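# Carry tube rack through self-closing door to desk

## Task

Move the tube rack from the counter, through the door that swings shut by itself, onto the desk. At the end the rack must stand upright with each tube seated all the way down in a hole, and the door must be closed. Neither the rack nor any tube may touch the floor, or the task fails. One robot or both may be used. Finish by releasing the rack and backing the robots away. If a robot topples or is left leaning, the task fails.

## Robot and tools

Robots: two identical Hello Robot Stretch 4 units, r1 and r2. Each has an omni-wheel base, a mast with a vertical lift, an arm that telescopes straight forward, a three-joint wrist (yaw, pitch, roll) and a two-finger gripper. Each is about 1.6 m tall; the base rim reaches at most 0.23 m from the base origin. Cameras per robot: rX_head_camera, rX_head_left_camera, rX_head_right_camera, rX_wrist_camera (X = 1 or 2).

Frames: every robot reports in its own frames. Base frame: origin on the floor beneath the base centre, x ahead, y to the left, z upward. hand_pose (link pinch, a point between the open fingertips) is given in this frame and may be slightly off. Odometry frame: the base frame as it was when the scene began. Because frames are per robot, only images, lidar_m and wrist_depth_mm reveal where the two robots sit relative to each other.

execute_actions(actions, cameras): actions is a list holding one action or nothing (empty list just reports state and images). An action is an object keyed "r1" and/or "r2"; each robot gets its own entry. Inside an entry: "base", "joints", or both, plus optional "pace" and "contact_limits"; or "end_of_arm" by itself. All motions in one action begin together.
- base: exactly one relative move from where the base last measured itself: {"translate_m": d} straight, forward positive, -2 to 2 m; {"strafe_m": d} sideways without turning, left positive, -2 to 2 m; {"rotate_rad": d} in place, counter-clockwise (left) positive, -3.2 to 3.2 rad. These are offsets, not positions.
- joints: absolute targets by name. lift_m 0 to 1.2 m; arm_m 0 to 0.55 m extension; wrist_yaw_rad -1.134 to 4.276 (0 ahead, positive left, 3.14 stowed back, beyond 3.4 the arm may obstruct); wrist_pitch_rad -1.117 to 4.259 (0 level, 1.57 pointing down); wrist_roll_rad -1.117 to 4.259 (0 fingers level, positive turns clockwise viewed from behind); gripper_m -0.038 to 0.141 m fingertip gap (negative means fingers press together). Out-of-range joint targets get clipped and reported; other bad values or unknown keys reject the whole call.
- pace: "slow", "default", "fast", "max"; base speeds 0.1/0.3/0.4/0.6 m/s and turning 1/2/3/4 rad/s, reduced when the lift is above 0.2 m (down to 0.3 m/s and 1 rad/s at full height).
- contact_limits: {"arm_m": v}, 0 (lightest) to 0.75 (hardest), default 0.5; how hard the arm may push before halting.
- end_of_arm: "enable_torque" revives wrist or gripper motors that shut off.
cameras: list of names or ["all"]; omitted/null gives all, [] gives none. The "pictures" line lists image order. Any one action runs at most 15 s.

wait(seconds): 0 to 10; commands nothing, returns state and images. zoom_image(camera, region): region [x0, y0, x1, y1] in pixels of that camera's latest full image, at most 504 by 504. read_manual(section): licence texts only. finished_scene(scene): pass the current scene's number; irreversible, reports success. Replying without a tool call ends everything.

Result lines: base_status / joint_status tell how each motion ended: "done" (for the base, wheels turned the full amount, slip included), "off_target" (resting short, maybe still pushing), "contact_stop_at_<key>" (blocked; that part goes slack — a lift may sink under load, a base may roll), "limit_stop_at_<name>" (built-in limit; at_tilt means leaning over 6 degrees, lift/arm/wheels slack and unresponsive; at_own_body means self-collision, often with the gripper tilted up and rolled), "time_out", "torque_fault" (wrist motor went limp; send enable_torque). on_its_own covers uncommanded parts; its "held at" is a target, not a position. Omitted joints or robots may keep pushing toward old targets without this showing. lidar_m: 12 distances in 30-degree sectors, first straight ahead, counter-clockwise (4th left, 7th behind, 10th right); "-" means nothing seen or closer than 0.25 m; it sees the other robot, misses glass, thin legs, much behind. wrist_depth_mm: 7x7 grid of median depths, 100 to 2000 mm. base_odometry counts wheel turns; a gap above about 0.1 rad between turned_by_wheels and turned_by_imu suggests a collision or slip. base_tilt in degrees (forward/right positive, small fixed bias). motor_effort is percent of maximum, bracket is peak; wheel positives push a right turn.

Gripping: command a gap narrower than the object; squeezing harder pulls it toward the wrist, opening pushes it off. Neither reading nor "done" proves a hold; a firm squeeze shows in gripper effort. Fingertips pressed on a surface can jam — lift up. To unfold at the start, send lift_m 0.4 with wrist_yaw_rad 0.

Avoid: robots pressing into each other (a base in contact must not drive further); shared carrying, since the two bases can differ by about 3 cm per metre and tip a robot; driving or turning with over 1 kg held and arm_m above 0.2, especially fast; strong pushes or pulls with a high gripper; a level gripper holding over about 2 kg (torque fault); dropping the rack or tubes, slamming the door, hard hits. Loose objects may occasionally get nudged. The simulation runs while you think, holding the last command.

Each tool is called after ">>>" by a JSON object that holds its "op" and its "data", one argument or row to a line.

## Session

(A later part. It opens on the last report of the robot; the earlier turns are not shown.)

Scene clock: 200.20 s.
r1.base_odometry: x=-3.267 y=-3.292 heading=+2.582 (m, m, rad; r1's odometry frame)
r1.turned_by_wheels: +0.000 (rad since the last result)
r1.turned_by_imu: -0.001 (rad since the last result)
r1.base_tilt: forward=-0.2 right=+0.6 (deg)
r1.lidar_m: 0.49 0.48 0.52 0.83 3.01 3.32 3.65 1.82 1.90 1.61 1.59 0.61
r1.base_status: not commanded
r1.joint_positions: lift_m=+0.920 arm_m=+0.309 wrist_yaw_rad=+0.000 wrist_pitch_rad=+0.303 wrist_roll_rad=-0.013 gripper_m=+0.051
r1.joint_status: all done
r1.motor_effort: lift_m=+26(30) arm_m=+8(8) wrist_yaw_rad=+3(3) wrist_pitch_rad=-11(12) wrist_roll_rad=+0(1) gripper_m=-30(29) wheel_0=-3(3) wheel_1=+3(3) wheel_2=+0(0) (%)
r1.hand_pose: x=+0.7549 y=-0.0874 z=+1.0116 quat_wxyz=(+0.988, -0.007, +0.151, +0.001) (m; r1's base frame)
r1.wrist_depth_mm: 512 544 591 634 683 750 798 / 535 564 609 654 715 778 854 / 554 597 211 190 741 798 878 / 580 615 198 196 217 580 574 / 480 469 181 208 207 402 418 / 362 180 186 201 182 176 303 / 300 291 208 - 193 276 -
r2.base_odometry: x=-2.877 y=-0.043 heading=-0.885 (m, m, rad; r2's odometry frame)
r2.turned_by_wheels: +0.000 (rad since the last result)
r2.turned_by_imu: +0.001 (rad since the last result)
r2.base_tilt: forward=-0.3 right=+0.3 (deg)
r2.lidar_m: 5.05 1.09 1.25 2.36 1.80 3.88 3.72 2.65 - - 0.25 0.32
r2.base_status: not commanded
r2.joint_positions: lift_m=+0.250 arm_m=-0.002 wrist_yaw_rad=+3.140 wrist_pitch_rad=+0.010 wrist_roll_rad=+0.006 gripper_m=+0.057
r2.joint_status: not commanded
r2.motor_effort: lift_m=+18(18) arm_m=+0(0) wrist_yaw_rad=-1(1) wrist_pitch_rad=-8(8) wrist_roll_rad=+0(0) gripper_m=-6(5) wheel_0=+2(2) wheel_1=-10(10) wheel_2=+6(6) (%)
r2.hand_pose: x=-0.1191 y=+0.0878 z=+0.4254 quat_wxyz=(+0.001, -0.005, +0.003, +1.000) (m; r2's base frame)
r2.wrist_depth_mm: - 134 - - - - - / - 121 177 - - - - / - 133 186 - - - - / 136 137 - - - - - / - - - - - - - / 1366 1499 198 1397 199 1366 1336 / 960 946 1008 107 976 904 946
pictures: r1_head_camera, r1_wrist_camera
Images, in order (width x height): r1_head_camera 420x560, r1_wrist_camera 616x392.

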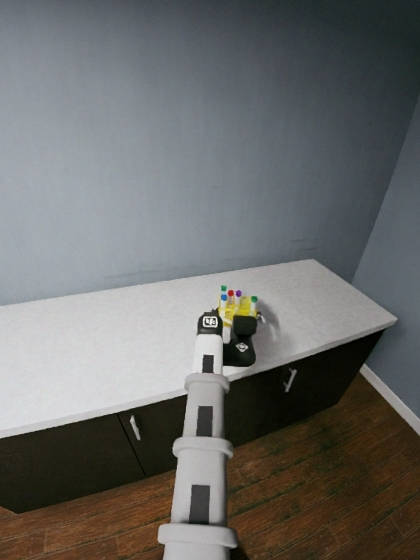

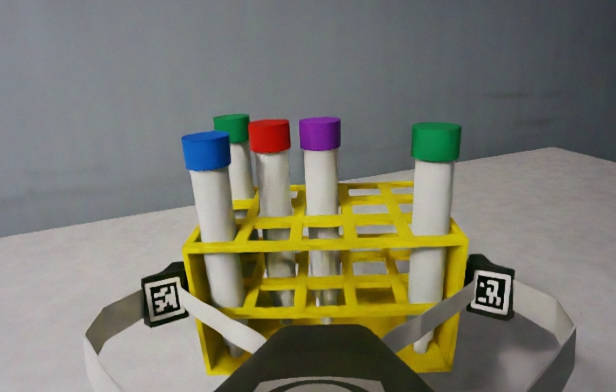

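>>> {"op": "execute_actions", "data": {
  "actions": [
    {"r1":{"joints":{"arm_m":0.0},"base":{"translate_m":-0.4}}}
  ],
  "cameras": []
}}

>>> {"op": "execute_actions", "data": {
  "actions": [
    {"r1":{"base":{"rotate_rad":1.088},"pace":"slow"}}
  ],
  "cameras": []
}}

>>> {"op": "execute_actions", "data": {
  "actions": [
    {"r1":{"base":{"strafe_m":-0.315},"joints":{"lift_m":0.8}}}
  ],
  "cameras": []
}}

>>> {"op": "execute_actions", "data": {
  "actions": [
    {"r1":{"base":{"translate_m":-1.5}}}
  ],
  "cameras": ["r1_head_left_camera","r1_head_right_camera","r1_wrist_camera","r2_head_camera","r2_head_left_camera"]
}}

Scene clock: 208.50 s.
r1.base_odometry: x=-2.929 y=-3.505 heading=+2.581 (m, m, rad; r1's odometry frame)
r1.turned_by_wheels: +0.000 (rad since the last result)
r1.turned_by_imu: -0.001 (rad since the last result)
r1.base_tilt: forward=-0.2 right=+0.6 (deg)
r1.lidar_m: 0.41 0.83 0.92 2.61 2.87 3.18 3.28 1.57 1.54 1.74 1.73 1.07
r1.base_status: done
r1.joint_positions: lift_m=+0.920 arm_m=+0.002 wrist_yaw_rad=+0.000 wrist_pitch_rad=+0.304 wrist_roll_rad=-0.013 gripper_m=+0.051
r1.joint_status: all done
r1.motor_effort: lift_m=+25(26) arm_m=-8(8) wrist_yaw_rad=+5(2) wrist_pitch_rad=-12(12) wrist_roll_rad=-1(1) gripper_m=-30(28) wheel_0=-1(6) wheel_1=-3(6) wheel_2=+1(9) (%)
r1.hand_pose: x=+0.4479 y=-0.0875 z=+1.0115 quat_wxyz=(+0.988, -0.007, +0.151, +0.001) (m; r1's base frame)
r1.wrist_depth_mm: 1025 1098 1182 1229 1336 1499 1537 / 1060 1138 1229 1308 1430 1537 1576 / 1078 1138 211 190 904 931 1008 / 699 683 212 195 218 946 1025 / 627 676 180 208 207 976 1138 / 668 179 186 202 183 176 1366 / 699 750 208 - 193 1118 1366
r2.base_odometry: x=-2.877 y=-0.043 heading=-0.885 (m, m, rad; r2's odometry frame)
r2.turned_by_wheels: +0.000 (rad since the last result)
r2.turned_by_imu: +0.002 (rad since the last result)
r2.base_tilt: forward=-0.1 right=+0.3 (deg)
r2.lidar_m: 5.04 1.09 1.25 2.42 1.53 3.87 3.72 2.62 - - 0.25 0.33
r2.base_status: not commanded
r2.joint_positions: lift_m=+0.250 arm_m=-0.002 wrist_yaw_rad=+3.140 wrist_pitch_rad=+0.010 wrist_roll_rad=+0.006 gripper_m=+0.057
r2.joint_status: not commanded
r2.motor_effort: lift_m=+18(18) arm_m=+0(0) wrist_yaw_rad=-2(1) wrist_pitch_rad=-7(8) wrist_roll_rad=+0(0) gripper_m=+0(3) wheel_0=+2(2) wheel_1=-10(10) wheel_2=+6(6) (%)
r2.hand_pose: x=-0.1191 y=+0.0878 z=+0.4254 quat_wxyz=(+0.001, -0.005, +0.003, +1.000) (m; r2's base frame)
r2.wrist_depth_mm: - 134 - - - - - / - 121 178 - - - - / - 133 186 - - - - / 136 137 - - - - - / - - - - - - - / 1366 1464 198 1430 200 1366 1336 / 960 946 1008 107 976 904 946
pictures: none
No camera images: the call's "cameras" was empty. Leave "cameras" out to get every camera's image.

Scene clock: 210.87 s.
r1.base_odometry: x=-2.929 y=-3.505 heading=-2.615 (m, m, rad; r1's odometry frame)
r1.turned_by_wheels: +1.087 (rad since the last result)
r1.turned_by_imu: +1.076 (rad since the last result)
r1.base_tilt: forward=-0.1 right=+0.6 (deg)
r1.lidar_m: 0.41 2.74 2.85 3.21 3.25 1.58 1.55 1.75 1.73 1.04 0.84 0.84
r1.base_status: done
r1.joint_positions: lift_m=+0.920 arm_m=+0.002 wrist_yaw_rad=+0.000 wrist_pitch_rad=+0.304 wrist_roll_rad=-0.013 gripper_m=+0.051
r1.joint_status: not commanded
r1.motor_effort: lift_m=+25(25) arm_m=-8(8) wrist_yaw_rad=+3(3) wrist_pitch_rad=-11(13) wrist_roll_rad=-1(0) gripper_m=-30(31) wheel_0=-3(6) wheel_1=-2(9) wheel_2=-4(2) (%)
r1.hand_pose: x=+0.4479 y=-0.0874 z=+1.0115 quat_wxyz=(+0.988, -0.007, +0.151, +0.001) (m; r1's base frame)
r1.wrist_depth_mm: - - - 1576 1308 1098 991 / - - - 1661 1366 1160 1025 / - - 211 191 1397 842 917 / - - 197 196 218 634 585 / - - 181 209 207 621 580 / 1863 180 186 202 183 176 580 / 1537 1499 207 - 194 715 -
r2.base_odometry: x=-2.877 y=-0.043 heading=-0.885 (m, m, rad; r2's odometry frame)
r2.turned_by_wheels: +0.000 (rad since the last result)
r2.turned_by_imu: +0.001 (rad since the last result)
r2.base_tilt: forward=-0.2 right=+0.4 (deg)
r2.lidar_m: 5.05 1.08 1.24 2.40 1.53 3.88 3.72 2.64 - - 0.25 0.32
r2.base_status: not commanded
r2.joint_positions: lift_m=+0.250 arm_m=-0.002 wrist_yaw_rad=+3.140 wrist_pitch_rad=+0.010 wrist_roll_rad=+0.006 gripper_m=+0.057
r2.joint_status: not commanded
r2.motor_effort: lift_m=+18(18) arm_m=+0(0) wrist_yaw_rad=-2(3) wrist_pitch_rad=-7(7) wrist_roll_rad=+0(0) gripper_m=-5(2) wheel_0=+2(2) wheel_1=-10(10) wheel_2=+6(6) (%)
r2.hand_pose: x=-0.1191 y=+0.0878 z=+0.4254 quat_wxyz=(+0.001, -0.005, +0.003, +1.000) (m; r2's base frame)
r2.wrist_depth_mm: - 133 - - - - - / - 121 177 - - - - / - 133 186 - - - - / 136 137 - - - - - / - - - - - - - / 1366 1464 198 1397 199 1366 1336 / 976 946 1008 107 991 904 946
pictures: none
No camera images: the call's "cameras" was empty. Leave "cameras" out to get every camera's image.

Scene clock: 213.23 s.
r1.base_odometry: x=-3.087 y=-3.233 heading=-2.615 (m, m, rad; r1's odometry frame)
r1.turned_by_wheels: +0.000 (rad since the last result)
r1.turned_by_imu: -0.001 (rad since the last result)
r1.base_tilt: forward=-0.1 right=+0.6 (deg)
r1.lidar_m: 0.40 2.36 3.07 3.49 3.46 1.64 1.81 1.50 1.49 0.80 0.63 0.64
r1.base_status: done
r1.joint_positions: lift_m=+0.800 arm_m=+0.002 wrist_yaw_rad=+0.000 wrist_pitch_rad=+0.304 wrist_roll_rad=-0.013 gripper_m=+0.051
r1.joint_status: all done
r1.motor_effort: lift_m=+17(27) arm_m=-7(7) wrist_yaw_rad=+4(3) wrist_pitch_rad=-12(11) wrist_roll_rad=-1(0) gripper_m=-30(30) wheel_0=+1(10) wheel_1=+1(10) wheel_2=+0(3) (%)
r1.hand_pose: x=+0.4479 y=-0.0874 z=+0.8923 quat_wxyz=(+0.988, -0.007, +0.151, +0.001) (m; r1's base frame)
r1.wrist_depth_mm: - - 1618 1308 1098 931 831 / - - 1708 1336 1060 917 842 / - - 211 191 488 418 430 / - - 198 196 217 413 370 / - - 181 207 207 415 392 / 1618 180 186 202 183 176 392 / 1366 1308 208 - 194 480 -
r2.base_odometry: x=-2.877 y=-0.043 heading=-0.885 (m, m, rad; r2's odometry frame)
r2.turned_by_wheels: +0.000 (rad since the last result)
r2.turned_by_imu: +0.001 (rad since the last result)
r2.base_tilt: forward=-0.2 right=+0.3 (deg)
r2.lidar_m: 5.05 1.08 1.28 1.74 1.62 3.88 3.75 2.63 - - 0.25 0.31
r2.base_status: not commanded
r2.joint_positions: lift_m=+0.250 arm_m=-0.002 wrist_yaw_rad=+3.140 wrist_pitch_rad=+0.010 wrist_roll_rad=+0.006 gripper_m=+0.057
r2.joint_status: not commanded
r2.motor_effort: lift_m=+18(18) arm_m=+0(0) wrist_yaw_rad=-3(1) wrist_pitch_rad=-8(8) wrist_roll_rad=+0(1) gripper_m=-5(2) wheel_0=+2(2) wheel_1=-10(10) wheel_2=+6(5) (%)
r2.hand_pose: x=-0.1191 y=+0.0878 z=+0.4254 quat_wxyz=(+0.001, -0.005, +0.003, +1.000) (m; r2's base frame)
r2.wrist_depth_mm: - 134 - - - - - / - 121 178 - - - - / - 133 186 - - - - / 136 137 - - - - - / - - - - - - - / 1366 1464 198 1397 199 1366 1308 / 960 960 1008 107 991 917 946
pictures: none
No camera images: the call's "cameras" was empty. Leave "cameras" out to get every camera's image.

Scene clock: 219.73 s.
r1.base_odometry: x=-1.790 y=-2.478 heading=-2.615 (m, m, rad; r1's odometry frame)
r1.turned_by_wheels: +0.000 (rad since the last result)
r1.turned_by_imu: +0.002 (rad since the last result)
r1.base_tilt: forward=-0.1 right=+0.6 (deg)
r1.lidar_m: 0.41 4.09 4.09 0.55 0.56 0.90 1.17 0.50 0.49 0.58 0.95 1.77
r1.base_status: done
r1.joint_positions: lift_m=+0.800 arm_m=+0.002 wrist_yaw_rad=+0.000 wrist_pitch_rad=+0.304 wrist_roll_rad=-0.013 gripper_m=+0.051
r1.joint_status: not commanded
r1.motor_effort: lift_m=+17(17) arm_m=-8(8) wrist_yaw_rad=+4(5) wrist_pitch_rad=-12(12) wrist_roll_rad=+1(1) gripper_m=-32(30) wheel_0=+0(7) wheel_1=-3(7) wheel_2=+0(14) (%)
r1.hand_pose: x=+0.4479 y=-0.0874 z=+0.8922 quat_wxyz=(+0.988, -0.007, +0.151, +0.001) (m; r1's base frame)
r1.wrist_depth_mm: - - - - - 1921 1661 / - - - - 1808 1537 1308 / - - 211 191 1756 1430 1281 / - - 198 196 217 1537 1366 / - - 181 208 207 1464 1397 / 1661 179 186 202 183 176 1430 / 1366 1336 208 - 193 1255 1255
r2.base_odometry: x=-2.877 y=-0.043 heading=-0.885 (m, m, rad; r2's odometry frame)
r2.turned_by_wheels: +0.000 (rad since the last result)
r2.turned_by_imu: +0.002 (rad since the last result)
r2.base_tilt: forward=-0.2 right=+0.3 (deg)
r2.lidar_m: 5.05 0.68 0.54 0.90 2.49 3.89 3.74 2.63 - - 0.25 0.32
r2.base_status: not commanded
r2.joint_positions: lift_m=+0.250 arm_m=-0.002 wrist_yaw_rad=+3.140 wrist_pitch_rad=+0.010 wrist_roll_rad=+0.006 gripper_m=+0.057
r2.joint_status: not commanded
r2.motor_effort: lift_m=+18(18) arm_m=+0(0) wrist_yaw_rad=-2(0) wrist_pitch_rad=-7(8) wrist_roll_rad=-1(0) gripper_m=-4(4) wheel_0=+2(2) wheel_1=-10(10) wheel_2=+6(5) (%)
r2.hand_pose: x=-0.1191 y=+0.0878 z=+0.4254 quat_wxyz=(+0.001, -0.005, +0.003, +1.000) (m; r2's base frame)
r2.wrist_depth_mm: - 133 - - - - - / - 121 178 - - - - / - 133 186 - - - - / 136 137 - - - - - / - - - - - - - / 1366 1464 198 1397 199 1366 1308 / 960 960 1025 107 976 904 960
pictures: r1_head_left_camera, r1_head_right_camera, r1_wrist_camera, r2_head_camera, r2_head_left_camera
Images, in order (width x height): r1_head_left_camera 420x672, r1_head_right_camera 420x672, r1_wrist_camera 616x392, r2_head_camera 420x560, r2_head_left_camera 420x672.

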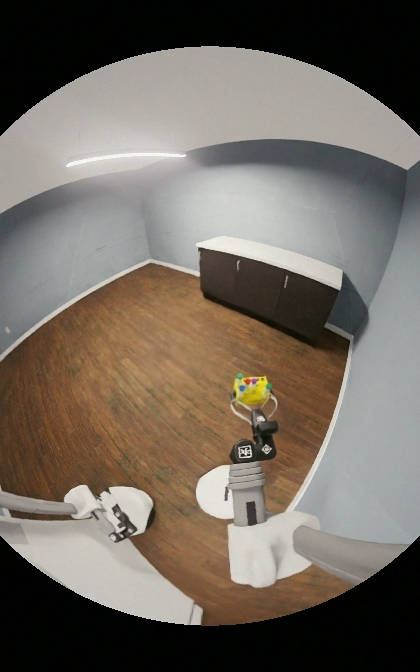

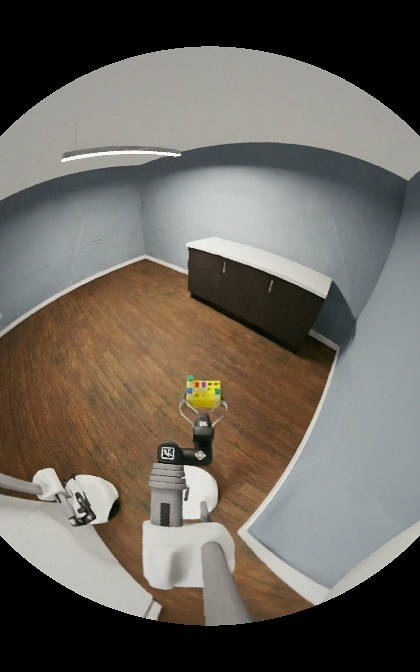

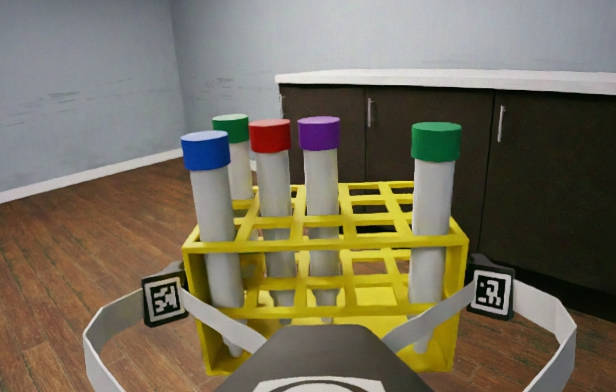

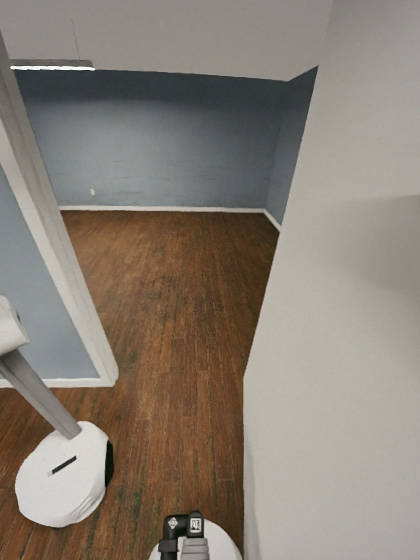

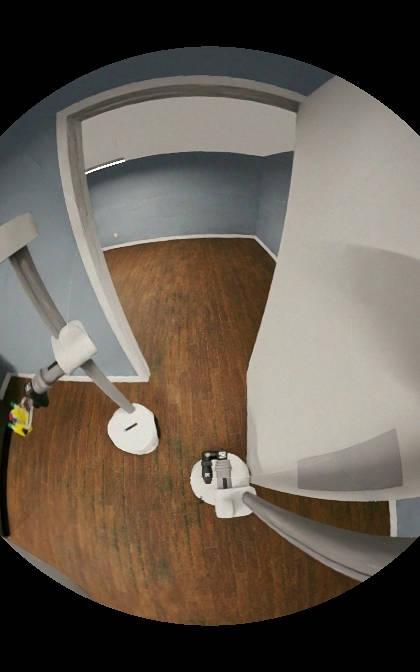

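>>> {"op": "execute_actions", "data": {
  "actions": [
    {"r1":{"base":{"translate_m":-0.48}}}
  ],
  "cameras": []
}}

>>> {"op": "execute_actions", "data": {
  "actions": [
    {"r1":{"base":{"rotate_rad":0.75},"pace":"slow"}}
  ],
  "cameras": ["r1_head_left_camera","r1_head_right_camera","r2_head_camera"]
}}

Scene clock: 225.10 s.
r1.base_odometry: x=-1.375 y=-2.237 heading=-2.615 (m, m, rad; r1's odometry frame)
r1.turned_by_wheels: +0.000 (rad since the last result)
r1.turned_by_imu: -0.001 (rad since the last result)
r1.base_tilt: forward=-0.2 right=+0.7 (deg)
r1.lidar_m: 0.41 4.43 0.56 0.58 0.60 0.61 2.33 3.71 4.33 0.34 0.36 2.15
r1.base_status: done
r1.joint_positions: lift_m=+0.800 arm_m=+0.002 wrist_yaw_rad=+0.000 wrist_pitch_rad=+0.304 wrist_roll_rad=-0.013 gripper_m=+0.051
r1.joint_status: not commanded
r1.motor_effort: lift_m=+17(17) arm_m=-8(8) wrist_yaw_rad=+4(4) wrist_pitch_rad=-12(11) wrist_roll_rad=+0(2) gripper_m=-31(30) wheel_0=-1(6) wheel_1=-1(8) wheel_2=-1(18) (%)
r1.hand_pose: x=+0.4479 y=-0.0874 z=+0.8922 quat_wxyz=(+0.988, -0.007, +0.151, +0.001) (m; r1's base frame)
r1.wrist_depth_mm: - - - - - - 1983 / - - - - - 1808 1576 / - - 212 190 - 1808 1618 / - - 212 196 217 1921 1708 / - - 181 208 206 1863 1808 / 1661 180 187 202 183 176 1464 / 1366 1366 208 - 193 1281 1255
r2.base_odometry: x=-2.877 y=-0.043 heading=-0.885 (m, m, rad; r2's odometry frame)
r2.turned_by_wheels: +0.000 (rad since the last result)
r2.turned_by_imu: +0.002 (rad since the last result)
r2.base_tilt: forward=-0.2 right=+0.3 (deg)
r2.lidar_m: 0.60 0.57 0.71 2.42 2.49 3.89 3.73 2.65 - - 0.25 0.33
r2.base_status: not commanded
r2.joint_positions: lift_m=+0.250 arm_m=-0.002 wrist_yaw_rad=+3.140 wrist_pitch_rad=+0.010 wrist_roll_rad=+0.006 gripper_m=+0.057
r2.joint_status: not commanded
r2.motor_effort: lift_m=+18(18) arm_m=+0(0) wrist_yaw_rad=-1(2) wrist_pitch_rad=-7(7) wrist_roll_rad=+0(1) gripper_m=-3(3) wheel_0=+2(2) wheel_1=-10(10) wheel_2=+6(6) (%)
r2.hand_pose: x=-0.1191 y=+0.0878 z=+0.4254 quat_wxyz=(+0.001, -0.005, +0.003, +1.000) (m; r2's base frame)
r2.wrist_depth_mm: - 134 - - - - - / - 121 178 - - - - / - 133 186 - - - - / 136 137 - - - - - / - - - - - - - / 1366 1464 198 1430 200 1336 1336 / 960 960 1025 107 991 904 931
pictures: none
No camera images: the call's "cameras" was empty. Leave "cameras" out to get every camera's image.

Scene clock: 227.10 s.
r1.base_odometry: x=-1.376 y=-2.237 heading=-1.866 (m, m, rad; r1's odometry frame)
r1.turned_by_wheels: +0.749 (rad since the last result)
r1.turned_by_imu: +0.742 (rad since the last result)
r1.base_tilt: forward=-0.2 right=+0.6 (deg)
r1.lidar_m: 0.40 0.56 0.63 0.60 0.65 2.60 - 4.41 0.35 0.58 2.16 2.79
r1.base_status: done
r1.joint_positions: lift_m=+0.800 arm_m=+0.002 wrist_yaw_rad=+0.000 wrist_pitch_rad=+0.304 wrist_roll_rad=-0.013 gripper_m=+0.051
r1.joint_status: not commanded
r1.motor_effort: lift_m=+17(17) arm_m=-8(7) wrist_yaw_rad=+2(3) wrist_pitch_rad=-11(12) wrist_roll_rad=+1(0) gripper_m=-30(30) wheel_0=-3(7) wheel_1=-2(6) wheel_2=-3(8) (%)
r1.hand_pose: x=+0.4479 y=-0.0874 z=+0.8922 quat_wxyz=(+0.988, -0.007, +0.151, +0.001) (m; r1's base frame)
r1.wrist_depth_mm: - - - - - - - / - - - - - - - / - - 212 192 - - - / - - 198 196 217 - - / - - 181 208 207 1808 1921 / 676 180 186 202 182 175 1464 / 634 1281 208 - 193 1255 1229
r2.base_odometry: x=-2.877 y=-0.043 heading=-0.885 (m, m, rad; r2's odometry frame)
r2.turned_by_wheels: +0.000 (rad since the last result)
r2.turned_by_imu: +0.001 (rad since the last result)
r2.base_tilt: forward=-0.3 right=+0.2 (deg)
r2.lidar_m: 0.61 0.46 0.43 2.39 2.47 3.87 3.71 2.65 - - 0.25 0.31
r2.base_status: not commanded
r2.joint_positions: lift_m=+0.250 arm_m=-0.002 wrist_yaw_rad=+3.140 wrist_pitch_rad=+0.010 wrist_roll_rad=+0.006 gripper_m=+0.057
r2.joint_status: not commanded
r2.motor_effort: lift_m=+18(18) arm_m=+0(0) wrist_yaw_rad=-1(1) wrist_pitch_rad=-7(7) wrist_roll_rad=-1(1) gripper_m=-1(0) wheel_0=+2(2) wheel_1=-10(10) wheel_2=+6(6) (%)
r2.hand_pose: x=-0.1191 y=+0.0878 z=+0.4254 quat_wxyz=(+0.001, -0.005, +0.003, +1.000) (m; r2's base frame)
r2.wrist_depth_mm: - 133 - - - - - / - 121 178 - - - - / - 133 186 - - - - / 136 137 - - - - - / - - - - - - - / 1366 1464 198 1397 199 1366 1308 / 960 960 1008 107 991 904 960
pictures: r1_head_left_camera, r1_head_right_camera, r2_head_camera
Images, in order (width x height): r1_head_left_camera 420x672, r1_head_right_camera 420x672, r2_head_camera 420x560.

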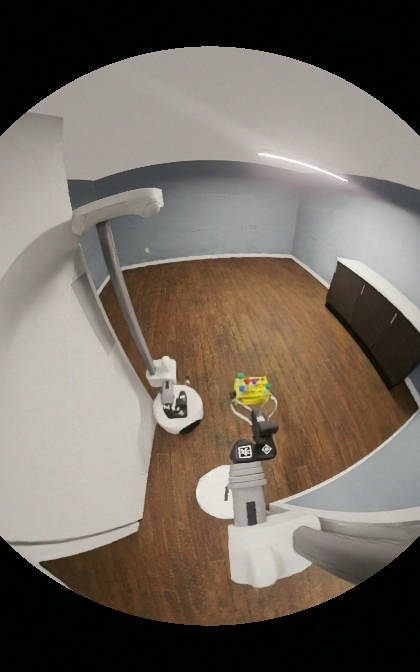

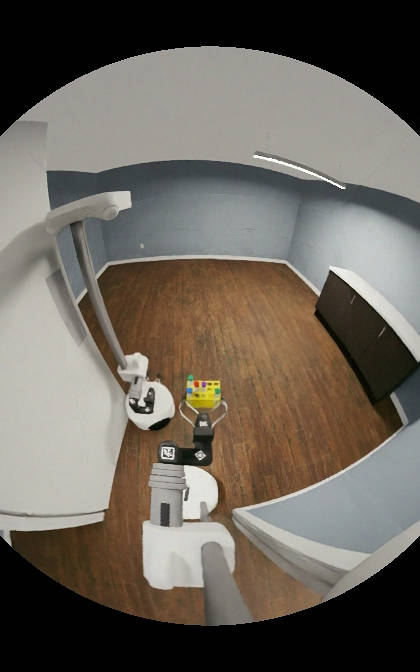

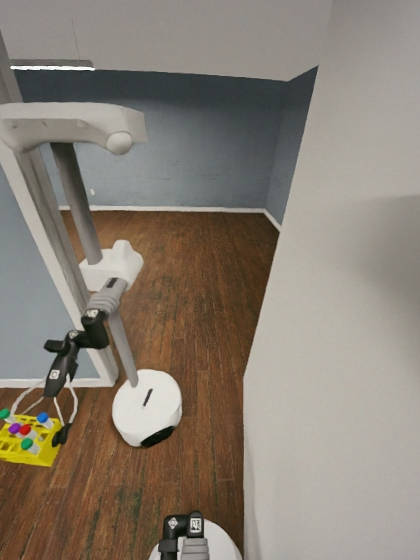

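>>> {"op": "execute_actions", "data": {
  "actions": [
    {"r1":{"base":{"translate_m":-0.45}}}
  ],
  "cameras": []
}}

>>> {"op": "execute_actions", "data": {
  "actions": [
    {"r1":{"base":{"strafe_m":0.08}}}
  ],
  "cameras": []
}}

>>> {"op": "execute_actions", "data": {
  "actions": [
    {"r1":{"base":{"translate_m":-1.2}}}
  ],
  "cameras": ["r1_head_left_camera","r1_head_right_camera","r2_head_camera","r2_head_left_camera"]
}}

Scene clock: 232.20 s.
r1.base_odometry: x=-1.245 y=-1.807 heading=-1.866 (m, m, rad; r1's odometry frame)
r1.turned_by_wheels: +0.000 (rad since the last result)
r1.turned_by_imu: -0.001 (rad since the last result)
r1.base_tilt: forward=-0.1 right=+0.7 (deg)
r1.lidar_m: 0.40 0.83 0.65 0.66 1.99 2.56 3.95 3.96 2.12 0.73 0.34 2.88
r1.base_status: done
r1.joint_positions: lift_m=+0.800 arm_m=+0.002 wrist_yaw_rad=+0.000 wrist_pitch_rad=+0.304 wrist_roll_rad=-0.013 gripper_m=+0.051
r1.joint_status: not commanded
r1.motor_effort: lift_m=+17(17) arm_m=-8(8) wrist_yaw_rad=+4(4) wrist_pitch_rad=-14(13) wrist_roll_rad=-1(1) gripper_m=-30(30) wheel_0=-2(7) wheel_1=-2(7) wheel_2=+0(9) (%)
r1.hand_pose: x=+0.4479 y=-0.0874 z=+0.8922 quat_wxyz=(+0.988, -0.007, +0.151, +0.001) (m; r1's base frame)
r1.wrist_depth_mm: - - - - - - - / 904 - - - - - - / 891 - 210 190 - - - / 904 - 197 196 217 - - / 904 1060 180 208 206 1808 1863 / 891 180 186 202 182 176 1464 / 878 1078 207 - 193 1255 1229
r2.base_odometry: x=-2.877 y=-0.043 heading=-0.885 (m, m, rad; r2's odometry frame)
r2.turned_by_wheels: +0.000 (rad since the last result)
r2.turned_by_imu: +0.002 (rad since the last result)
r2.base_tilt: forward=-0.2 right=+0.4 (deg)
r2.lidar_m: 0.97 0.75 1.26 2.40 2.44 3.88 3.72 2.64 - - 0.25 0.30
r2.base_status: not commanded
r2.joint_positions: lift_m=+0.250 arm_m=-0.002 wrist_yaw_rad=+3.140 wrist_pitch_rad=+0.010 wrist_roll_rad=+0.006 gripper_m=+0.057
r2.joint_status: not commanded
r2.motor_effort: lift_m=+18(18) arm_m=+1(0) wrist_yaw_rad=-3(2) wrist_pitch_rad=-8(8) wrist_roll_rad=-1(1) gripper_m=-5(3) wheel_0=+2(2) wheel_1=-10(10) wheel_2=+6(6) (%)
r2.hand_pose: x=-0.1191 y=+0.0878 z=+0.4254 quat_wxyz=(+0.001, -0.005, +0.003, +1.000) (m; r2's base frame)
r2.wrist_depth_mm: - 134 - - - - - / - 121 177 - - - - / - 133 186 - - - - / 136 137 - - - - - / - - - - - - - / 1366 1464 198 1397 199 1366 1336 / 960 960 1008 107 991 917 946
pictures: none
No camera images: the call's "cameras" was empty. Leave "cameras" out to get every camera's image.

Scene clock: 233.53 s.
r1.base_odometry: x=-1.168 y=-1.830 heading=-1.866 (m, m, rad; r1's odometry frame)
r1.turned_by_wheels: +0.000 (rad since the last result)
r1.turned_by_imu: +0.000 (rad since the last result)
r1.base_tilt: forward=-0.2 right=+0.7 (deg)
r1.lidar_m: 0.42 0.74 0.58 0.59 1.92 2.46 3.95 3.97 2.26 0.69 0.41 2.92
r1.base_status: done
r1.joint_positions: lift_m=+0.800 arm_m=+0.002 wrist_yaw_rad=+0.000 wrist_pitch_rad=+0.304 wrist_roll_rad=-0.013 gripper_m=+0.051
r1.joint_status: not commanded
r1.motor_effort: lift_m=+17(17) arm_m=-8(8) wrist_yaw_rad=+4(4) wrist_pitch_rad=-10(12) wrist_roll_rad=+0(1) gripper_m=-30(30) wheel_0=+2(9) wheel_1=+1(10) wheel_2=+0(0) (%)
r1.hand_pose: x=+0.4479 y=-0.0874 z=+0.8922 quat_wxyz=(+0.988, -0.007, +0.151, +0.001) (m; r1's base frame)
r1.wrist_depth_mm: 788 - - - - - - / 798 - - - - - - / 809 - 210 192 - - - / 798 1098 196 196 217 - - / 809 1025 181 208 187 1808 1921 / 778 180 187 201 182 176 1430 / 788 1042 205 - 193 1255 1255
r2.base_odometry: x=-2.877 y=-0.043 heading=-0.885 (m, m, rad; r2's odometry frame)
r2.turned_by_wheels: +0.000 (rad since the last result)
r2.turned_by_imu: +0.001 (rad since the last result)
r2.base_tilt: forward=-0.3 right=+0.3 (deg)
r2.lidar_m: 0.95 0.72 1.25 2.40 2.49 3.86 3.73 2.65 - - 0.25 0.32
r2.base_status: not commanded
r2.joint_positions: lift_m=+0.250 arm_m=-0.002 wrist_yaw_rad=+3.140 wrist_pitch_rad=+0.010 wrist_roll_rad=+0.006 gripper_m=+0.057
r2.joint_status: not commanded
r2.motor_effort: lift_m=+18(18) arm_m=+0(0) wrist_yaw_rad=+0(2) wrist_pitch_rad=-7(8) wrist_roll_rad=+0(0) gripper_m=-4(4) wheel_0=+2(2) wheel_1=-10(10) wheel_2=+6(6) (%)
r2.hand_pose: x=-0.1191 y=+0.0878 z=+0.4254 quat_wxyz=(+0.001, -0.005, +0.003, +1.000) (m; r2's base frame)
r2.wrist_depth_mm: - 134 - - - - - / - 121 178 - - - - / - 133 186 - - - - / 136 137 - - - - - / - - - - - - - / 1366 1464 198 1430 199 1366 1336 / 976 960 1008 107 976 917 946
pictures: none
No camera images: the call's "cameras" was empty. Leave "cameras" out to get every camera's image.

Scene clock: 239.03 s.
r1.base_odometry: x=-0.819 y=-0.682 heading=-1.866 (m, m, rad; r1's odometry frame)
r1.turned_by_wheels: +0.000 (rad since the last result)
r1.turned_by_imu: +0.002 (rad since the last result)
r1.base_tilt: forward=-0.2 right=+0.6 (deg)
r1.lidar_m: 0.41 1.38 1.71 1.74 1.80 2.33 2.70 2.75 2.37 2.18 2.04 1.38
r1.base_status: done
r1.joint_positions: lift_m=+0.800 arm_m=+0.002 wrist_yaw_rad=+0.000 wrist_pitch_rad=+0.304 wrist_roll_rad=-0.013 gripper_m=+0.051
r1.joint_status: not commanded
r1.motor_effort: lift_m=+17(17) arm_m=-7(8) wrist_yaw_rad=+4(4) wrist_pitch_rad=-12(13) wrist_roll_rad=-2(0) gripper_m=-31(29) wheel_0=+0(6) wheel_1=-1(5) wheel_2=+0(11) (%)
r1.hand_pose: x=+0.4479 y=-0.0874 z=+0.8922 quat_wxyz=(+0.988, -0.007, +0.151, +0.001) (m; r1's base frame)
r1.wrist_depth_mm: 946 1229 - - - 991 1025 / 976 1255 - - - 1042 1060 / 1042 1255 211 191 - 1098 1118 / 1078 1281 196 196 217 1160 1182 / 1138 1281 181 208 207 1205 1281 / 1205 180 187 201 183 176 1308 / 1255 1281 208 - 193 1255 1229
r2.base_odometry: x=-2.877 y=-0.043 heading=-0.885 (m, m, rad; r2's odometry frame)
r2.turned_by_wheels: +0.000 (rad since the last result)
r2.turned_by_imu: +0.002 (rad since the last result)
r2.base_tilt: forward=-0.2 right=+0.4 (deg)
r2.lidar_m: 1.90 1.07 1.27 2.41 2.47 3.90 3.75 2.62 - - 0.25 0.34
r2.base_status: not commanded
r2.joint_positions: lift_m=+0.250 arm_m=-0.002 wrist_yaw_rad=+3.140 wrist_pitch_rad=+0.010 wrist_roll_rad=+0.006 gripper_m=+0.057
r2.joint_status: not commanded
r2.motor_effort: lift_m=+18(18) arm_m=+0(0) wrist_yaw_rad=-2(1) wrist_pitch_rad=-7(7) wrist_roll_rad=+0(1) gripper_m=-5(1) wheel_0=+2(2) wheel_1=-10(10) wheel_2=+6(6) (%)
r2.hand_pose: x=-0.1191 y=+0.0878 z=+0.4254 quat_wxyz=(+0.001, -0.005, +0.003, +1.000) (m; r2's base frame)
r2.wrist_depth_mm: - 134 - - - - - / - 121 178 - - - - / - 133 186 - - - - / 136 137 - - - - - / - - - - - - - / 1366 1464 198 1397 199 1366 1336 / 976 960 1025 107 976 904 931
pictures: r1_head_left_camera, r1_head_right_camera, r2_head_camera, r2_head_left_camera
Images, in order (width x height): r1_head_left_camera 420x672, r1_head_right_camera 420x672, r2_head_camera 420x560, r2_head_left_camera 420x672.

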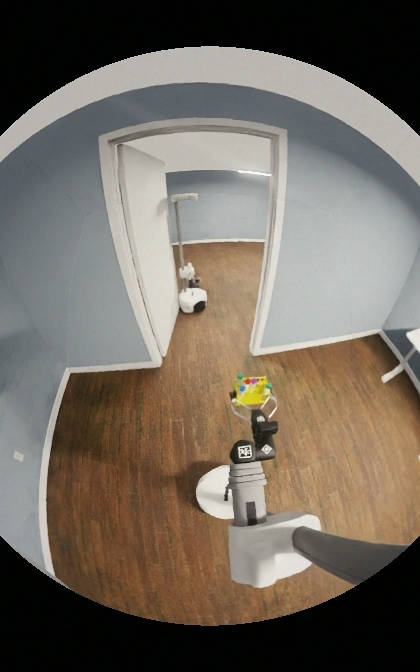

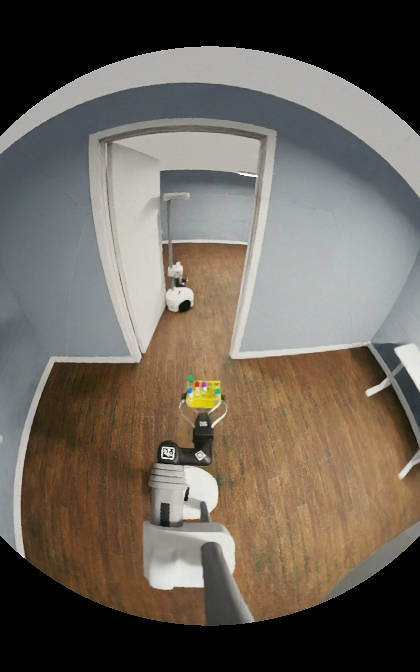

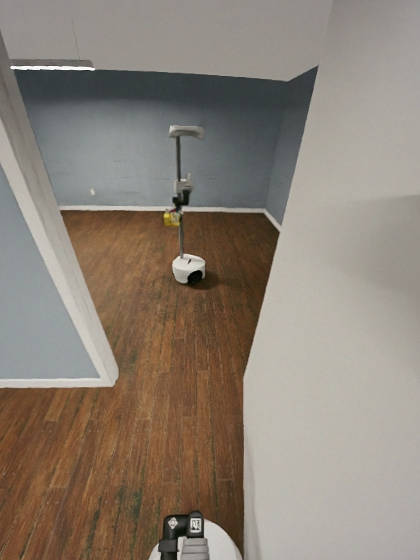

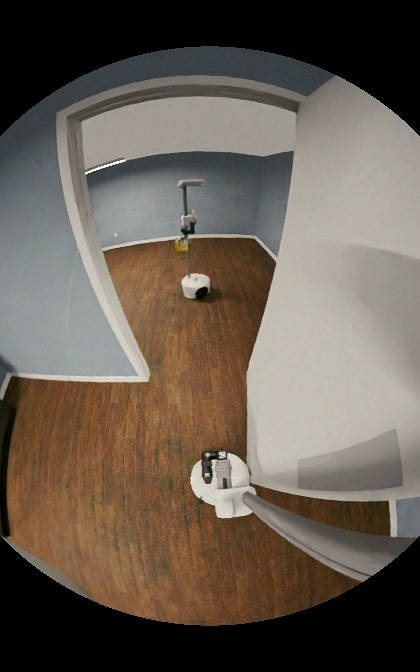

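>>> {"op": "execute_actions", "data": {
  "actions": [
    {"r1":{"base":{"rotate_rad":-1.57},"pace":"slow"},"r2":{"base":{"translate_m":0.6},"pace":"slow"}}
  ],
  "cameras": ["r1_head_camera","r2_head_left_camera","r2_head_right_camera"]
}}

Scene clock: 248.17 s.
r1.base_odometry: x=-0.819 y=-0.682 heading=+2.848 (m, m, rad; r1's odometry frame)
r1.turned_by_wheels: -1.569 (rad since the last result)
r1.turned_by_imu: -1.558 (rad since the last result)
r1.base_tilt: forward=-0.2 right=+0.6 (deg)
r1.lidar_m: 0.40 2.03 1.37 1.55 1.39 1.73 1.74 1.79 2.30 2.70 2.75 2.37
r1.base_status: done
r1.joint_positions: lift_m=+0.800 arm_m=+0.002 wrist_yaw_rad=+0.000 wrist_pitch_rad=+0.304 wrist_roll_rad=-0.013 gripper_m=+0.051
r1.joint_status: not commanded
r1.motor_effort: lift_m=+17(18) arm_m=-7(8) wrist_yaw_rad=+2(3) wrist_pitch_rad=-11(11) wrist_roll_rad=+0(0) gripper_m=-29(29) wheel_0=+4(6) wheel_1=+3(6) wheel_2=+3(6) (%)
r1.hand_pose: x=+0.4479 y=-0.0874 z=+0.8922 quat_wxyz=(+0.988, -0.007, +0.151, +0.001) (m; r1's base frame)
r1.wrist_depth_mm: - - - - - - - / - - - - - - - / - - 212 191 - - - / - - 198 196 217 - - / - - 181 208 206 1808 1921 / 1661 180 188 202 182 176 1464 / 1366 1308 207 - 194 1255 1229
r2.base_odometry: x=-2.497 y=-0.507 heading=-0.886 (m, m, rad; r2's odometry frame)
r2.turned_by_wheels: +0.000 (rad since the last result)
r2.turned_by_imu: +0.000 (rad since the last result)
r2.base_tilt: forward=-0.4 right=+0.3 (deg)
r2.lidar_m: 1.53 1.83 0.66 1.12 2.52 4.23 0.38 0.25 - 0.25 0.25 0.47
r2.base_status: done
r2.joint_positions: lift_m=+0.250 arm_m=-0.002 wrist_yaw_rad=+3.140 wrist_pitch_rad=+0.010 wrist_roll_rad=+0.006 gripper_m=+0.057
r2.joint_status: not commanded
r2.motor_effort: lift_m=+18(18) arm_m=+0(0) wrist_yaw_rad=+0(1) wrist_pitch_rad=-7(8) wrist_roll_rad=+0(0) gripper_m=-4(4) wheel_0=+12(17) wheel_1=-10(9) wheel_2=-7(11) (%)
r2.hand_pose: x=-0.1191 y=+0.0878 z=+0.4254 quat_wxyz=(+0.001, -0.005, +0.003, +1.000) (m; r2's base frame)
r2.wrist_depth_mm: - 133 647 - - - - / - 121 178 - - - - / - 133 186 - - - - / 136 137 603 - - - - / 347 452 609 - - - - / 347 436 198 1430 199 1366 1336 / 347 407 569 107 991 904 960
pictures: r1_head_camera, r2_head_left_camera, r2_head_right_camera
Images, in order (width x height): r1_head_camera 420x560, r2_head_left_camera 420x672, r2_head_right_camera 420x672.

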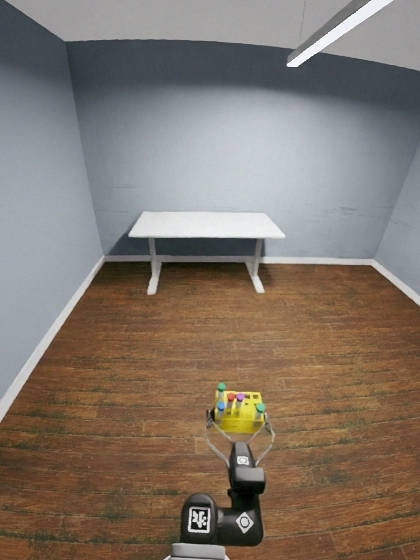

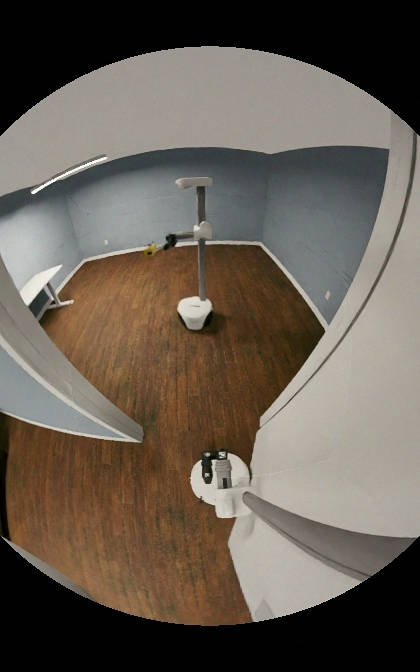

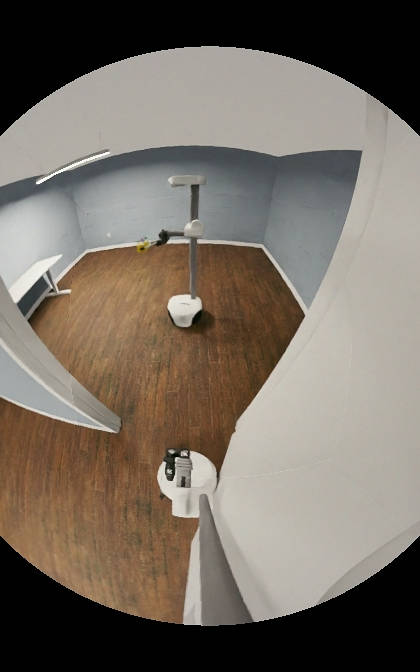

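>>> {"op": "execute_actions", "data": {
  "actions": [
    {"r1":{"base":{"translate_m":1.2},"joints":{"lift_m":0.85}},"r2":{"base":{"translate_m":0.7},"pace":"slow"}}
  ],
  "cameras": ["r1_head_camera","r1_wrist_camera","r2_head_left_camera","r2_head_right_camera"]
}}

Scene clock: 258.93 s.
r1.base_odometry: x=-1.968 y=-0.335 heading=+2.849 (m, m, rad; r1's odometry frame)
r1.turned_by_wheels: +0.001 (rad since the last result)
r1.turned_by_imu: -0.008 (rad since the last result)
r1.base_tilt: forward=-0.2 right=+0.6 (deg)
r1.lidar_m: 0.39 1.02 1.49 1.39 1.43 1.53 2.95 3.00 2.75 2.60 2.65 1.06
r1.base_status: done
r1.joint_positions: lift_m=+0.850 arm_m=+0.002 wrist_yaw_rad=+0.000 wrist_pitch_rad=+0.304 wrist_roll_rad=-0.013 gripper_m=+0.051
r1.joint_status: all done
r1.motor_effort: lift_m=+25(25) arm_m=-8(8) wrist_yaw_rad=+3(3) wrist_pitch_rad=-11(11) wrist_roll_rad=+0(0) gripper_m=-30(28) wheel_0=+2(7) wheel_1=+2(6) wheel_2=+2(13) (%)
r1.hand_pose: x=+0.4479 y=-0.0874 z=+0.9416 quat_wxyz=(+0.988, -0.007, +0.151, +0.001) (m; r1's base frame)
r1.wrist_depth_mm: 1366 1366 1430 1464 1430 1464 1464 / 1430 1464 1464 1499 1537 1537 1576 / 1537 1537 211 191 1366 1576 1661 / 1078 1060 198 196 217 976 1708 / 1205 1756 180 207 207 1756 1808 / 1756 179 187 202 183 176 1537 / 1430 1397 208 - 194 1336 1308
r2.base_odometry: x=-2.054 y=-1.049 heading=-0.885 (m, m, rad; r2's odometry frame)
r2.turned_by_wheels: +0.000 (rad since the last result)
r2.turned_by_imu: +0.001 (rad since the last result)
r2.base_tilt: forward=-0.2 right=+0.3 (deg)
r2.lidar_m: 3.74 1.62 1.52 1.14 0.53 0.34 0.32 0.32 0.38 0.81 1.67 2.21
r2.base_status: done
r2.joint_positions: lift_m=+0.250 arm_m=-0.002 wrist_yaw_rad=+3.140 wrist_pitch_rad=+0.010 wrist_roll_rad=+0.006 gripper_m=+0.057
r2.joint_status: not commanded
r2.motor_effort: lift_m=+18(18) arm_m=+0(0) wrist_yaw_rad=-2(0) wrist_pitch_rad=-8(7) wrist_roll_rad=+0(0) gripper_m=-1(6) wheel_0=+2(9) wheel_1=+3(7) wheel_2=-4(12) (%)
r2.hand_pose: x=-0.1191 y=+0.0878 z=+0.4254 quat_wxyz=(+0.001, -0.005, +0.003, +1.000) (m; r2's base frame)
r2.wrist_depth_mm: - 134 442 452 466 480 488 / - 121 178 455 469 484 496 / - 133 186 462 473 488 500 / 136 137 445 462 473 488 504 / 427 439 449 466 477 492 508 / 430 439 198 466 199 496 512 / 433 442 455 107 488 500 512
pictures: r1_head_camera, r1_wrist_camera, r2_head_left_camera, r2_head_right_camera
Images, in order (width x height): r1_head_camera 420x560, r1_wrist_camera 616x392, r2_head_left_camera 420x672, r2_head_right_camera 420x672.

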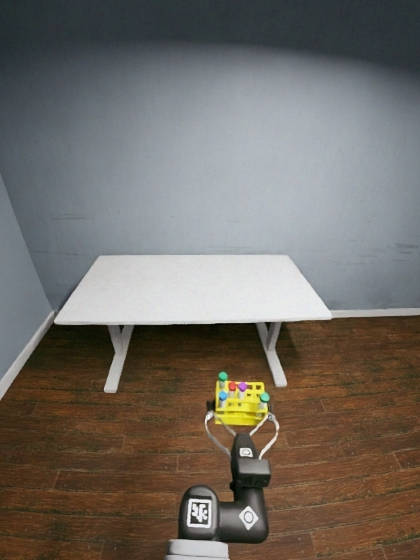

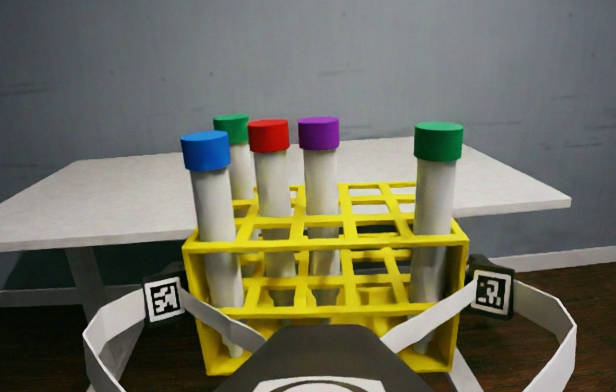

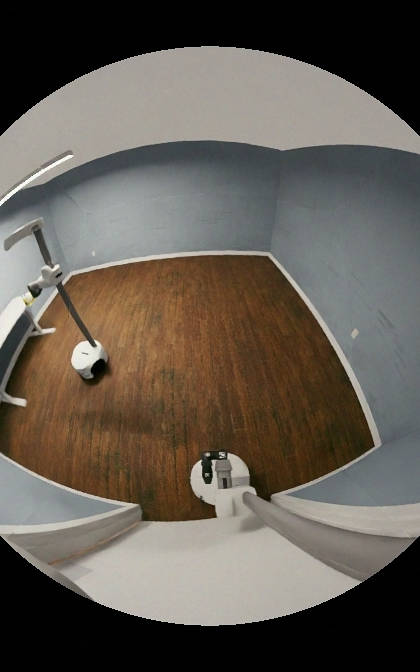

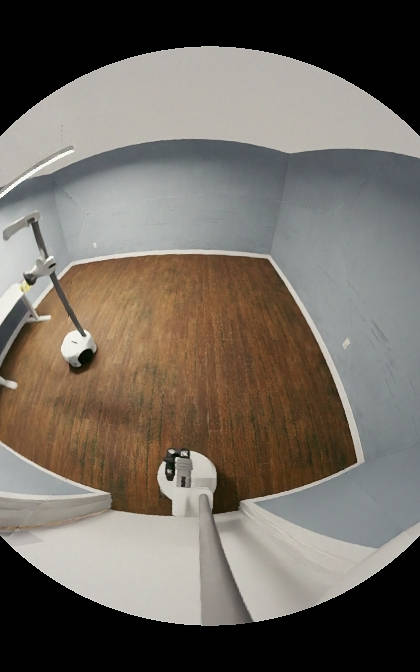

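>>> {"op": "execute_actions", "data": {
  "actions": [
    {"r1":{"base":{"translate_m":0.45},"joints":{"arm_m":0.12}},"r2":{"base":{"translate_m":0.4}}}
  ],
  "cameras": ["r1_head_camera","r1_wrist_camera","r2_wrist_camera"]
}}

Scene clock: 263.77 s.
r1.base_odometry: x=-2.399 y=-0.205 heading=+2.849 (m, m, rad; r1's odometry frame)
r1.turned_by_wheels: +0.000 (rad since the last result)
r1.turned_by_imu: -0.003 (rad since the last result)
r1.base_tilt: forward=-0.1 right=+0.6 (deg)
r1.lidar_m: 0.53 0.58 0.73 1.42 1.45 1.73 1.79 3.45 2.74 2.55 0.91 0.57
r1.base_status: done
r1.joint_positions: lift_m=+0.850 arm_m=+0.119 wrist_yaw_rad=+0.000 wrist_pitch_rad=+0.304 wrist_roll_rad=-0.013 gripper_m=+0.051
r1.joint_status: all done
r1.motor_effort: lift_m=+25(25) arm_m=+7(8) wrist_yaw_rad=+3(3) wrist_pitch_rad=-12(11) wrist_roll_rad=+1(1) gripper_m=-28(31) wheel_0=+1(6) wheel_1=+2(5) wheel_2=-1(9) (%)
r1.hand_pose: x=+0.5649 y=-0.0874 z=+0.9417 quat_wxyz=(+0.988, -0.007, +0.151, +0.001) (m; r1's base frame)
r1.wrist_depth_mm: 904 891 917 917 946 946 960 / 931 931 946 960 976 991 991 / 991 991 213 191 1025 1042 1042 / 1025 1008 198 196 218 904 1078 / 741 732 180 208 207 615 647 / 564 180 186 202 183 176 477 / 466 455 208 - 193 427 -
r2.base_odometry: x=-1.800 y=-1.359 heading=-0.885 (m, m, rad; r2's odometry frame)
r2.turned_by_wheels: +0.000 (rad since the last result)
r2.turned_by_imu: +0.001 (rad since the last result)
r2.base_tilt: forward=-0.3 right=+0.3 (deg)
r2.lidar_m: 3.35 3.43 1.73 2.30 0.93 0.72 0.69 0.69 0.87 1.60 1.65 2.20
r2.base_status: done
r2.joint_positions: lift_m=+0.250 arm_m=-0.002 wrist_yaw_rad=+3.140 wrist_pitch_rad=+0.010 wrist_roll_rad=+0.006 gripper_m=+0.057
r2.joint_status: not commanded
r2.motor_effort: lift_m=+18(18) arm_m=+0(0) wrist_yaw_rad=-2(1) wrist_pitch_rad=-7(8) wrist_roll_rad=-1(0) gripper_m=-4(3) wheel_0=+3(7) wheel_1=+3(8) wheel_2=+0(9) (%)
r2.hand_pose: x=-0.1191 y=+0.0878 z=+0.4254 quat_wxyz=(+0.001, -0.005, +0.003, +1.000) (m; r2's base frame)
r2.wrist_depth_mm: - 133 798 809 820 831 778 / - 121 178 809 820 842 778 / - 133 186 820 831 854 788 / 136 137 809 820 831 842 788 / 723 820 820 831 831 854 798 / 723 820 198 842 198 854 798 / 732 809 831 107 866 866 809
pictures: r1_head_camera, r1_wrist_camera, r2_wrist_camera
Images, in order (width x height): r1_head_camera 420x560, r1_wrist_camera 616x392, r2_wrist_camera 616x392.

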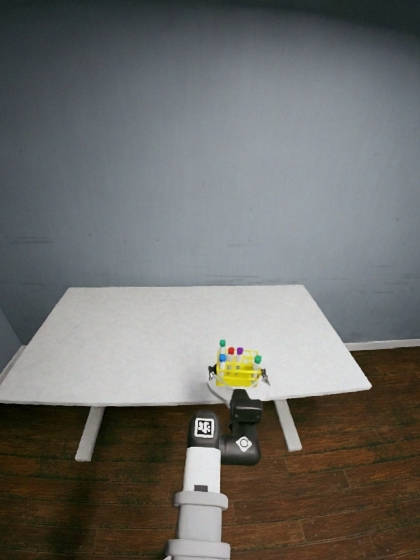

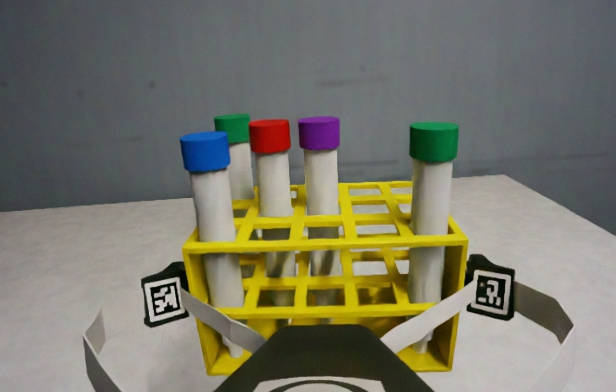

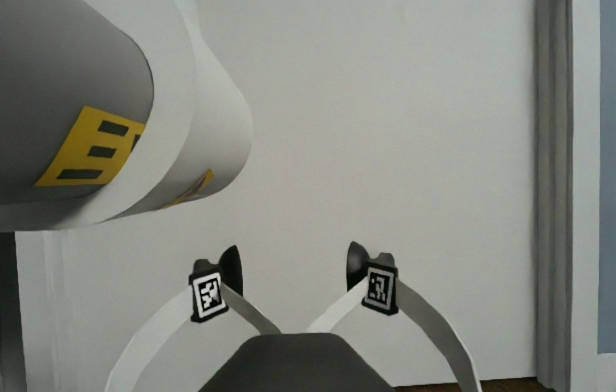

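>>> {"op": "execute_actions", "data": {
  "actions": [
    {"r1":{"joints":{"arm_m":0.26,"lift_m":0.8}}}
  ],
  "cameras": []
}}

>>> {"op": "execute_actions", "data": {
  "actions": [
    {"r1":{"joints":{"lift_m":0.74},"pace":"slow"}}
  ],
  "cameras": ["r1_head_camera","r1_wrist_camera"]
}}

Scene clock: 268.73 s.
r1.base_odometry: x=-2.399 y=-0.205 heading=+2.849 (m, m, rad; r1's odometry frame)
r1.turned_by_wheels: +0.000 (rad since the last result)
r1.turned_by_imu: -0.002 (rad since the last result)
r1.base_tilt: forward=-0.2 right=+0.6 (deg)
r1.lidar_m: 0.57 0.55 0.73 1.42 1.47 1.74 1.79 3.44 2.76 2.56 0.90 0.61
r1.base_status: not commanded
r1.joint_positions: lift_m=+0.800 arm_m=+0.259 wrist_yaw_rad=+0.000 wrist_pitch_rad=+0.304 wrist_roll_rad=-0.013 gripper_m=+0.051
r1.joint_status: all done
r1.motor_effort: lift_m=+16(20) arm_m=+8(7) wrist_yaw_rad=+5(2) wrist_pitch_rad=-11(12) wrist_roll_rad=+1(2) gripper_m=-28(31) wheel_0=+1(1) wheel_1=+1(1) wheel_2=-1(0) (%)
r1.hand_pose: x=+0.7048 y=-0.0874 z=+0.8923 quat_wxyz=(+0.988, -0.007, +0.151, +0.001) (m; r1's base frame)
r1.wrist_depth_mm: 768 778 798 798 798 820 820 / 809 798 820 842 842 854 854 / 842 866 211 191 878 891 917 / 878 866 198 196 217 768 759 / 640 621 181 208 206 525 559 / 480 179 187 202 182 175 399 / 394 387 208 - 193 366 -
r2.base_odometry: x=-1.800 y=-1.359 heading=-0.885 (m, m, rad; r2's odometry frame)
r2.turned_by_wheels: +0.000 (rad since the last result)
r2.turned_by_imu: +0.002 (rad since the last result)
r2.base_tilt: forward=-0.3 right=+0.4 (deg)
r2.lidar_m: 3.34 3.45 1.72 2.31 0.92 0.74 0.67 0.70 0.82 1.60 1.65 2.20
r2.base_status: not commanded
r2.joint_positions: lift_m=+0.250 arm_m=-0.002 wrist_yaw_rad=+3.140 wrist_pitch_rad=+0.010 wrist_roll_rad=+0.006 gripper_m=+0.057
r2.joint_status: not commanded
r2.motor_effort: lift_m=+18(18) arm_m=+0(0) wrist_yaw_rad=-1(1) wrist_pitch_rad=-8(8) wrist_roll_rad=-1(0) gripper_m=-3(5) wheel_0=+3(3) wheel_1=+3(3) wheel_2=+0(0) (%)
r2.hand_pose: x=-0.1191 y=+0.0878 z=+0.4254 quat_wxyz=(+0.001, -0.005, +0.003, +1.000) (m; r2's base frame)
r2.wrist_depth_mm: - 133 788 798 831 831 778 / - 121 177 809 831 842 788 / - 133 186 820 831 842 788 / 137 137 820 831 842 854 798 / 723 809 820 842 842 854 798 / 723 809 198 831 199 866 798 / 732 809 831 107 854 866 820
pictures: none
No camera images: the call's "cameras" was empty. Leave "cameras" out to get every camera's image.

Scene clock: 270.10 s.
r1.base_odometry: x=-2.399 y=-0.205 heading=+2.849 (m, m, rad; r1's odometry frame)
r1.turned_by_wheels: +0.000 (rad since the last result)
r1.turned_by_imu: -0.001 (rad since the last result)
r1.base_tilt: forward=-0.2 right=+0.6 (deg)
r1.lidar_m: 0.56 0.56 0.73 1.42 1.47 1.72 1.79 3.44 2.73 2.55 0.92 0.60
r1.base_status: not commanded
r1.joint_positions: lift_m=+0.740 arm_m=+0.259 wrist_yaw_rad=+0.000 wrist_pitch_rad=+0.304 wrist_roll_rad=-0.013 gripper_m=+0.051
r1.joint_status: all done
r1.motor_effort: lift_m=+16(17) arm_m=+8(8) wrist_yaw_rad=+3(2) wrist_pitch_rad=-12(12) wrist_roll_rad=+0(1) gripper_m=-30(31) wheel_0=+1(1) wheel_1=+1(1) wheel_2=-1(1) (%)
r1.hand_pose: x=+0.7048 y=-0.0874 z=+0.8323 quat_wxyz=(+0.988, -0.007, +0.151, +0.001) (m; r1's base frame)
r1.wrist_depth_mm: 768 778 788 798 809 820 831 / 798 820 820 842 842 854 866 / 842 854 211 191 878 866 904 / 732 707 198 196 217 615 603 / 500 496 180 208 206 424 436 / 382 180 186 201 183 176 320 / 312 307 208 - 194 290 -
r2.base_odometry: x=-1.800 y=-1.359 heading=-0.885 (m, m, rad; r2's odometry frame)
r2.turned_by_wheels: +0.000 (rad since the last result)
r2.turned_by_imu: +0.001 (rad since the last result)
r2.base_tilt: forward=-0.3 right=+0.2 (deg)
r2.lidar_m: 3.34 3.45 1.73 2.29 0.93 0.73 0.70 0.69 0.85 1.58 1.64 2.20
r2.base_status: not commanded
r2.joint_positions: lift_m=+0.250 arm_m=-0.002 wrist_yaw_rad=+3.140 wrist_pitch_rad=+0.010 wrist_roll_rad=+0.006 gripper_m=+0.057
r2.joint_status: not commanded
r2.motor_effort: lift_m=+18(18) arm_m=+0(0) wrist_yaw_rad=-3(1) wrist_pitch_rad=-7(7) wrist_roll_rad=+0(0) gripper_m=-3(6) wheel_0=+3(3) wheel_1=+3(3) wheel_2=+0(0) (%)
r2.hand_pose: x=-0.1191 y=+0.0878 z=+0.4254 quat_wxyz=(+0.001, -0.005, +0.003, +1.000) (m; r2's base frame)
r2.wrist_depth_mm: - 133 788 809 820 842 778 / - 121 178 798 820 842 788 / - 133 186 820 831 842 788 / 136 137 820 831 842 854 798 / 723 809 820 831 842 866 798 / 723 809 198 831 200 866 809 / 723 809 842 107 854 866 820
pictures: r1_head_camera, r1_wrist_camera
Images, in order (width x height): r1_head_camera 420x560, r1_wrist_camera 616x392.

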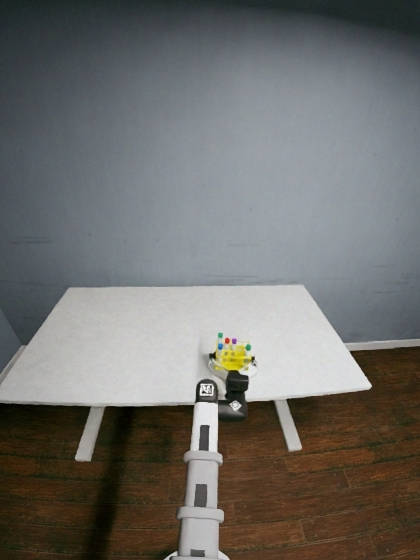

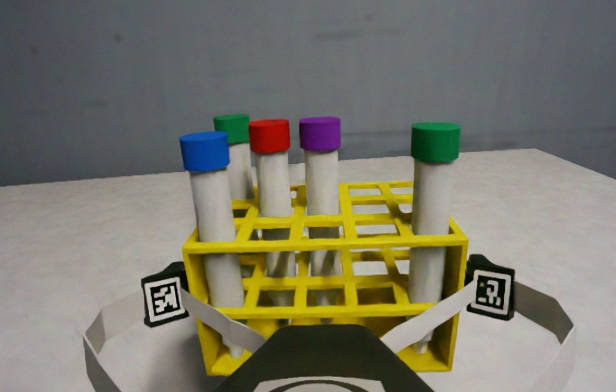

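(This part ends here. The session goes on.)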